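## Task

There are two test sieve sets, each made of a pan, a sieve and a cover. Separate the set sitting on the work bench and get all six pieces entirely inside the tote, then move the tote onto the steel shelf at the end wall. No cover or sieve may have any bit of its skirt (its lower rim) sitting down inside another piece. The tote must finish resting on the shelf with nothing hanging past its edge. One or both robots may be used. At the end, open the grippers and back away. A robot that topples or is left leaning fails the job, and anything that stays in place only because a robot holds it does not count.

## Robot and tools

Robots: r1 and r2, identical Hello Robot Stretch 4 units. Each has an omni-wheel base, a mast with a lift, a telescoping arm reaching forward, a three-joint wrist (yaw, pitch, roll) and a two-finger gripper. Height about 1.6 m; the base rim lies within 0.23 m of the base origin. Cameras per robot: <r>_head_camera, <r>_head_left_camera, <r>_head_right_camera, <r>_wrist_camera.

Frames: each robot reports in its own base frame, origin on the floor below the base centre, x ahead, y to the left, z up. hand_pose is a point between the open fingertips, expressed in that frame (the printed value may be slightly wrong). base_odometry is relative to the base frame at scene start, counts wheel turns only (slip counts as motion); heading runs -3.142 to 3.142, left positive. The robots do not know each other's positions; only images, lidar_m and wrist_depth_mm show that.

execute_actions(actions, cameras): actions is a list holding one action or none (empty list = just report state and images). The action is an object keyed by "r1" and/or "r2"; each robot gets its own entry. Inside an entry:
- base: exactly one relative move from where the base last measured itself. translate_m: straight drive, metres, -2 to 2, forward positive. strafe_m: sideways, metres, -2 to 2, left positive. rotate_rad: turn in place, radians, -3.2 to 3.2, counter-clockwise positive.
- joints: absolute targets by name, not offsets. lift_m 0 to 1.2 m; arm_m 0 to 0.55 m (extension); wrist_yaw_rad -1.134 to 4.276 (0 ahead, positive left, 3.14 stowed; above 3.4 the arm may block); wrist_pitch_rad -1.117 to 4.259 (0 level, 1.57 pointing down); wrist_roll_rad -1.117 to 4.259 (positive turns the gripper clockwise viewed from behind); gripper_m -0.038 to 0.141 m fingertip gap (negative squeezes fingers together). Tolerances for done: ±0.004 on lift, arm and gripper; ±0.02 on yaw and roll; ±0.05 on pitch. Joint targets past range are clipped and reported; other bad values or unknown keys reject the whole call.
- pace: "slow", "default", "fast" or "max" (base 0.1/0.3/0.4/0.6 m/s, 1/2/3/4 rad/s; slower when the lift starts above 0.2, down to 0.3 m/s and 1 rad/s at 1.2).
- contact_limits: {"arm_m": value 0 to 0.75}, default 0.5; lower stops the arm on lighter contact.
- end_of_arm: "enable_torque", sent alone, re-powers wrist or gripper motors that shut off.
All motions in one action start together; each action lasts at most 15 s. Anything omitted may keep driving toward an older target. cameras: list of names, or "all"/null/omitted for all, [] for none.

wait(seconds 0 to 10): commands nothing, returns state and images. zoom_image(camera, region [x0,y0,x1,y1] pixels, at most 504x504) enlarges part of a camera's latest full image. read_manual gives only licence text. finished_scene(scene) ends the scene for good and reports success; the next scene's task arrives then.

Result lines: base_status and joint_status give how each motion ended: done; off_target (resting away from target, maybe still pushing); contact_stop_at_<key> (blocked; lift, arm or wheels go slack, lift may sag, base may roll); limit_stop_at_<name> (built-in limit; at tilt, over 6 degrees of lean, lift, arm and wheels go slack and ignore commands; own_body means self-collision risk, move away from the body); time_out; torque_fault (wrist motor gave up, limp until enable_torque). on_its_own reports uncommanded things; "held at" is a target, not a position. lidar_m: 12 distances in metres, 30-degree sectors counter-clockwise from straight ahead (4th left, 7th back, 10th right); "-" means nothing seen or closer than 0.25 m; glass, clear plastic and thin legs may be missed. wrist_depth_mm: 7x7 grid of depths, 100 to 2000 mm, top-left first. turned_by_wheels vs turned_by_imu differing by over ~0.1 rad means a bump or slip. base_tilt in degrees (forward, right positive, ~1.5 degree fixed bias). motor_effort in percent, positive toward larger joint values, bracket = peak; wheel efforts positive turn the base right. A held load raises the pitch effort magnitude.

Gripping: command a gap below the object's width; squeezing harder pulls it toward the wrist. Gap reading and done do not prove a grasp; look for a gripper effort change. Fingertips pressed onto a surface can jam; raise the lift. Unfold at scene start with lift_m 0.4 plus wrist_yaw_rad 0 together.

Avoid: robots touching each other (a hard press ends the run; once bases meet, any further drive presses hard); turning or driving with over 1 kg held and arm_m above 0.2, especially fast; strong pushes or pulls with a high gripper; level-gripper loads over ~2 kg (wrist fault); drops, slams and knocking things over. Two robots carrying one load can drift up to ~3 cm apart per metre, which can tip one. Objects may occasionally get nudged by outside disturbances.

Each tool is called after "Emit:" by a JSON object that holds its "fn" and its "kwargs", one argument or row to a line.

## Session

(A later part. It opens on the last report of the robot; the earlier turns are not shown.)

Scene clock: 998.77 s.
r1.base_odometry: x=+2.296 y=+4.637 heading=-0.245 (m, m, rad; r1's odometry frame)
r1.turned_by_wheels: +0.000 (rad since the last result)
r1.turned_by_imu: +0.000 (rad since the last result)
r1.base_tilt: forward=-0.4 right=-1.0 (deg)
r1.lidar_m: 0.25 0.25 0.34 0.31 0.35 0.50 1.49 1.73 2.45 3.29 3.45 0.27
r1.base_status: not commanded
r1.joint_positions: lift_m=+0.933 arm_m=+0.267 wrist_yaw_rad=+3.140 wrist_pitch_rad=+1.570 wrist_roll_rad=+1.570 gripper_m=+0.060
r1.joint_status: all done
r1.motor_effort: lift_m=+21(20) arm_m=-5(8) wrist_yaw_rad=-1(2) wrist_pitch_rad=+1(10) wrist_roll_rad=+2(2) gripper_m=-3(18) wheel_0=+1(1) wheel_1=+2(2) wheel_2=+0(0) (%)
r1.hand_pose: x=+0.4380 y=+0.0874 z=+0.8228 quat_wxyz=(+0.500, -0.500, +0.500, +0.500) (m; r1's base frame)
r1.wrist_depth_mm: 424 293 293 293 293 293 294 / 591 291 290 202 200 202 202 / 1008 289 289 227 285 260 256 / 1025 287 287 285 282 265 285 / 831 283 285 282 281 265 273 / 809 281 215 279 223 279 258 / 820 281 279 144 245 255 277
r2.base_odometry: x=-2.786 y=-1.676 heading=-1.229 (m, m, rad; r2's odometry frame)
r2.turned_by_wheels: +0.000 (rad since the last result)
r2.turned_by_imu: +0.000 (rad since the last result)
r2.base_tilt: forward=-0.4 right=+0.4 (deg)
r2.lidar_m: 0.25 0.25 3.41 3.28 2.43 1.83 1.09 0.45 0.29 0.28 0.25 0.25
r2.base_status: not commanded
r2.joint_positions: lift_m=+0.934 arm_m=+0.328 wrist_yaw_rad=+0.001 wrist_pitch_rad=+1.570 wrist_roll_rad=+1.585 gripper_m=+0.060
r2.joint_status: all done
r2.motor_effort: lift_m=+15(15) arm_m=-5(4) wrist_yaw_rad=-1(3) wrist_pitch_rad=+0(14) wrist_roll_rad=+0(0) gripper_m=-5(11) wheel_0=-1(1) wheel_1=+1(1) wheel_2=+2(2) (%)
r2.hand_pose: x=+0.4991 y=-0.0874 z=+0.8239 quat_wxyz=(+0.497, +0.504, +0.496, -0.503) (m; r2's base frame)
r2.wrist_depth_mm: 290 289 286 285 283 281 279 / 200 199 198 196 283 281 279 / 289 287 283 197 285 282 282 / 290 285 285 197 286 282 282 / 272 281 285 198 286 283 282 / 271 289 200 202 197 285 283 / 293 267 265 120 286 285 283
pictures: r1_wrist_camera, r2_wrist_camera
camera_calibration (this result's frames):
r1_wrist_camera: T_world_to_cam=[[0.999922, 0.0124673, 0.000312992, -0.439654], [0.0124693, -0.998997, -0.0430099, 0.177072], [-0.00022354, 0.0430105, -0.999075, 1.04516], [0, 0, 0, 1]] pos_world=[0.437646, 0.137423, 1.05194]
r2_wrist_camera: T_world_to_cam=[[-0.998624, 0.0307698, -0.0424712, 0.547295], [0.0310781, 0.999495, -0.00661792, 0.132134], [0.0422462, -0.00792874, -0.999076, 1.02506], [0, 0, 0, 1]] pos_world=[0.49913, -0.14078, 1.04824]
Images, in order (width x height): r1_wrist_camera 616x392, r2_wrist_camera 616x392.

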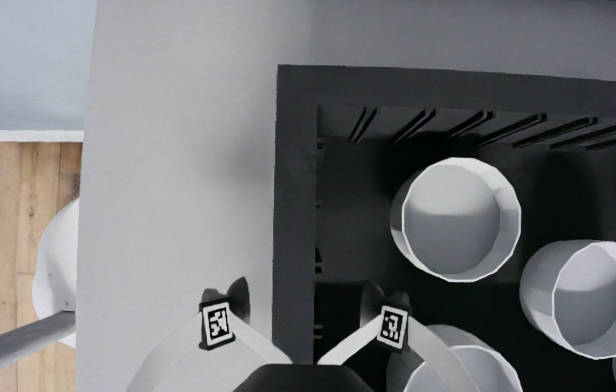

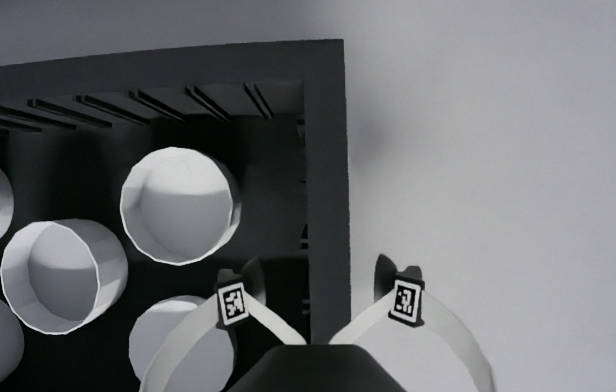

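Emit:
{"fn": "execute_actions", "kwargs": {
  "actions": [
    {"r1": {"joints": {"lift_m": 1.05}, "pace": "fast"}, "r2": {"joints": {"lift_m": 1.05}, "pace": "fast"}}
  ],
  "cameras": ["r2_wrist_camera", "r1_wrist_camera"]
}}

Emit:
{"fn": "execute_actions", "kwargs": {
  "actions": [
    {"r1": {"base": {"strafe_m": -0.25}, "joints": {"arm_m": 0.0}, "pace": "fast"}, "r2": {"base": {"strafe_m": 0.25}, "joints": {"arm_m": 0.0}, "pace": "fast"}}
  ],
  "cameras": ["r2_head_camera", "r1_head_camera"]
}}

Scene clock: 1006.23 s.
r1.base_odometry: x=+2.296 y=+4.637 heading=-0.245 (m, m, rad; r1's odometry frame)
r1.turned_by_wheels: +0.000 (rad since the last result)
r1.turned_by_imu: -0.001 (rad since the last result)
r1.base_tilt: forward=-0.4 right=-1.0 (deg)
r1.lidar_m: 0.25 0.25 0.34 0.31 0.35 0.47 1.50 1.73 2.43 3.29 3.45 0.26
r1.base_status: not commanded
r1.joint_positions: lift_m=+1.050 arm_m=+0.267 wrist_yaw_rad=+3.140 wrist_pitch_rad=+1.570 wrist_roll_rad=+1.570 gripper_m=+0.060
r1.joint_status: all done
r1.motor_effort: lift_m=+23(27) arm_m=-5(5) wrist_yaw_rad=-1(2) wrist_pitch_rad=+2(1) wrist_roll_rad=+0(1) gripper_m=-3(3) wheel_0=+1(1) wheel_1=+2(2) wheel_2=+0(0) (%)
r1.hand_pose: x=+0.4379 y=+0.0874 z=+0.9396 quat_wxyz=(+0.500, -0.500, +0.500, +0.500) (m; r1's base frame)
r1.wrist_depth_mm: 430 410 402 394 389 384 387 / 591 544 407 413 407 410 410 / 1098 946 404 404 338 322 319 / 1138 917 402 399 384 402 402 / 1138 946 399 399 399 379 387 / 917 904 213 389 224 392 373 / 1118 1008 394 144 342 392 392
r2.base_odometry: x=-2.786 y=-1.676 heading=-1.229 (m, m, rad; r2's odometry frame)
r2.turned_by_wheels: +0.000 (rad since the last result)
r2.turned_by_imu: -0.001 (rad since the last result)
r2.base_tilt: forward=-0.5 right=+0.4 (deg)
r2.lidar_m: 0.25 0.25 3.40 3.27 2.40 1.80 1.12 0.43 0.33 0.28 0.25 0.25
r2.base_status: not commanded
r2.joint_positions: lift_m=+1.050 arm_m=+0.328 wrist_yaw_rad=+0.000 wrist_pitch_rad=+1.570 wrist_roll_rad=+1.585 gripper_m=+0.060
r2.joint_status: all done
r2.motor_effort: lift_m=+21(22) arm_m=-4(4) wrist_yaw_rad=+0(1) wrist_pitch_rad=+1(1) wrist_roll_rad=+0(0) gripper_m=-2(1) wheel_0=-1(1) wheel_1=+1(1) wheel_2=+2(2) (%)
r2.hand_pose: x=+0.4990 y=-0.0874 z=+0.9394 quat_wxyz=(+0.497, +0.504, +0.496, -0.503) (m; r2's base frame)
r2.wrist_depth_mm: 407 407 402 399 397 394 394 / 410 407 402 402 399 397 394 / 334 368 389 355 402 399 397 / 389 404 402 402 402 397 394 / 410 387 402 402 402 399 397 / 387 410 200 404 197 399 397 / 394 379 387 120 402 402 399
pictures: r1_wrist_camera, r2_wrist_camera
camera_calibration (this result's frames):
r1_wrist_camera: T_world_to_cam=[[0.999921, 0.0125969, 0.00013384, -0.439458], [0.012591, -0.998995, -0.0430125, 0.182045], [-0.000408119, 0.0430108, -0.999075, 1.16192], [0, 0, 0, 1]] pos_world=[0.437606, 0.137423, 1.16873]
r2_wrist_camera: T_world_to_cam=[[-0.998627, 0.0309096, -0.0422953, 0.551976], [0.0312169, 0.999491, -0.0066235, 0.132837], [0.042069, -0.00793473, -0.999083, 1.14059], [0, 0, 0, 1]] pos_world=[0.499088, -0.14078, 1.16377]
Images, in order (width x height): r1_wrist_camera 616x392, r2_wrist_camera 616x392.

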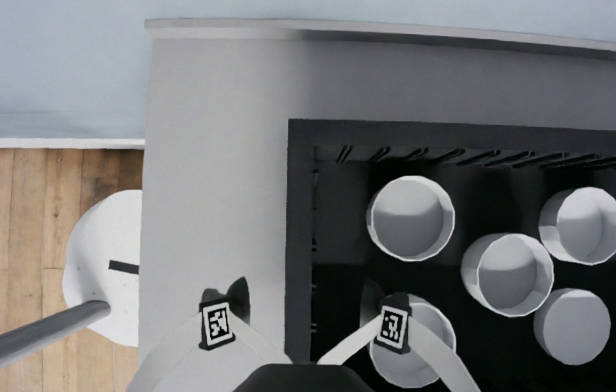

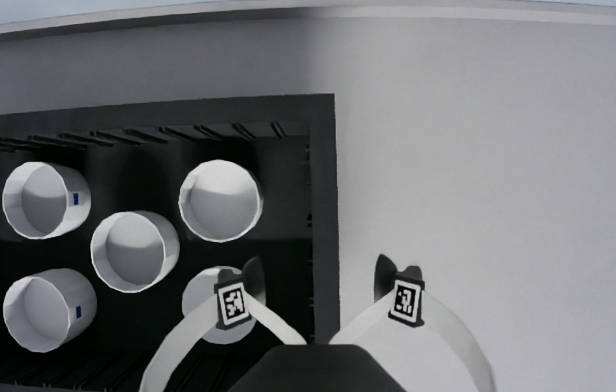

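Scene clock: 1008.33 s.
r1.base_odometry: x=+2.235 y=+4.395 heading=-0.245 (m, m, rad; r1's odometry frame)
r1.turned_by_wheels: +0.000 (rad since the last result)
r1.turned_by_imu: -0.001 (rad since the last result)
r1.base_tilt: forward=-0.3 right=-1.0 (deg)
r1.lidar_m: 0.54 0.28 0.36 0.58 0.60 0.85 1.62 1.73 2.48 3.05 3.16 3.18
r1.base_status: done
r1.joint_positions: lift_m=+1.050 arm_m=+0.002 wrist_yaw_rad=+3.140 wrist_pitch_rad=+1.570 wrist_roll_rad=+1.570 gripper_m=+0.060
r1.joint_status: all done
r1.motor_effort: lift_m=+22(23) arm_m=-5(5) wrist_yaw_rad=-1(0) wrist_pitch_rad=+3(2) wrist_roll_rad=+1(1) gripper_m=-3(3) wheel_0=-1(10) wheel_1=-1(10) wheel_2=+0(4) (%)
r1.hand_pose: x=+0.1723 y=+0.0874 z=+0.9396 quat_wxyz=(+0.500, -0.500, +0.500, +0.500) (m; r1's base frame)
r1.wrist_depth_mm: 976 960 960 946 415 410 399 / 1160 1138 1160 1160 413 410 392 / 1160 1138 1138 1160 404 407 407 / 1138 1138 1160 1160 404 404 407 / 1138 1160 931 960 1138 1160 1138 / 1138 1138 214 1138 223 1138 1118 / 1138 559 1138 143 1138 1118 1118
r2.base_odometry: x=-2.551 y=-1.592 heading=-1.229 (m, m, rad; r2's odometry frame)
r2.turned_by_wheels: +0.000 (rad since the last result)
r2.turned_by_imu: -0.001 (rad since the last result)
r2.base_tilt: forward=-0.4 right=+0.4 (deg)
r2.lidar_m: 0.46 3.09 3.14 3.06 2.45 1.79 1.73 0.80 0.59 0.51 0.25 0.25
r2.base_status: done
r2.joint_positions: lift_m=+1.050 arm_m=+0.001 wrist_yaw_rad=+0.000 wrist_pitch_rad=+1.570 wrist_roll_rad=+1.585 gripper_m=+0.060
r2.joint_status: all done
r2.motor_effort: lift_m=+20(21) arm_m=-4(1) wrist_yaw_rad=+2(0) wrist_pitch_rad=-1(1) wrist_roll_rad=+0(1) gripper_m=-2(1) wheel_0=+2(9) wheel_1=-1(7) wheel_2=+1(0) (%)
r2.hand_pose: x=+0.1718 y=-0.0874 z=+0.9395 quat_wxyz=(+0.497, +0.504, +0.496, -0.503) (m; r2's base frame)
r2.wrist_depth_mm: 413 407 402 402 1060 1042 1060 / 410 410 407 404 1182 1160 1160 / 413 410 407 404 1182 1182 1160 / 415 410 410 404 960 1160 1160 / 1229 1205 1205 1008 960 1182 1160 / 1205 1205 200 1205 197 1182 1182 / 1255 1229 1205 120 1205 1182 1160
pictures: r1_head_camera, r2_head_camera
Images, in order (width x height): r1_head_camera 420x560, r2_head_camera 420x560.

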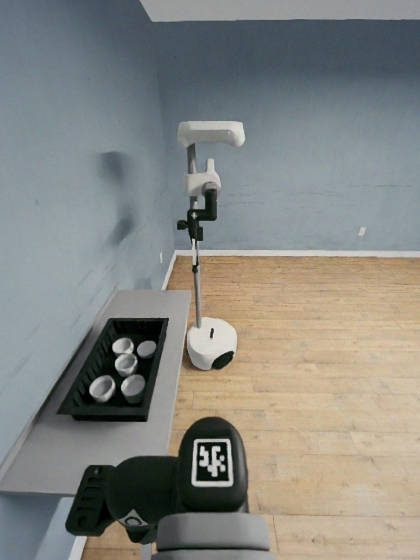

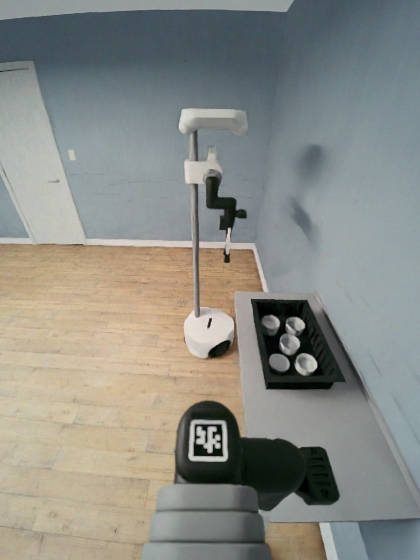

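Emit:
{"fn": "zoom_image", "kwargs": {
  "camera": "r2_head_camera",
  "region": [220, 280, 360, 410]
}}

Emit:
{"fn": "zoom_image", "kwargs": {
  "camera": "r1_head_camera",
  "region": [40, 280, 210, 440]
}}

Region (220, 280, 360, 410) of r2_head_camera's 420x560 image, scaled by 3.600, with more detail than that image has; it fills the top 468 rows of this view, and the rest is white.

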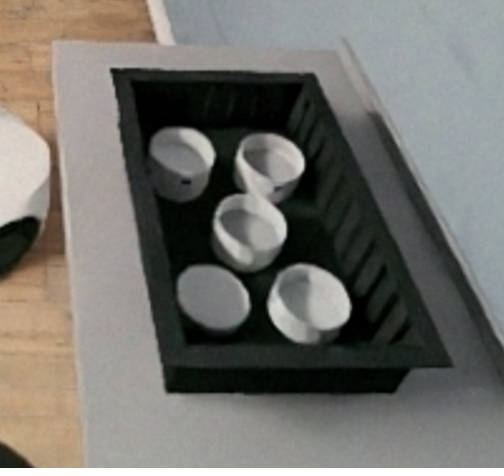

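Region (40, 280, 210, 440) of r1_head_camera's 420x560 image, scaled by 2.965, with more detail than that image has; it fills the top 474 rows of this view, and the rest is white.

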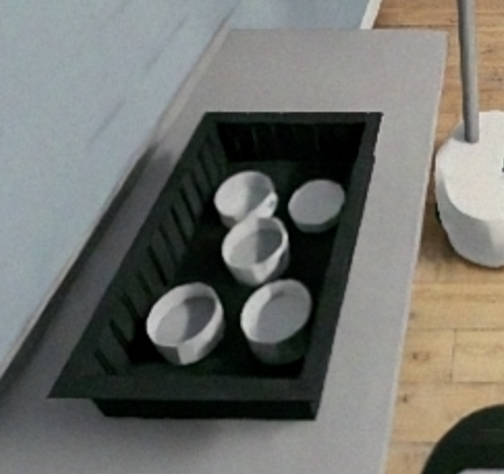

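Emit:
{"fn": "finished_scene", "kwargs": {
  "scene": 1
}}

The scene is finished: the task was done.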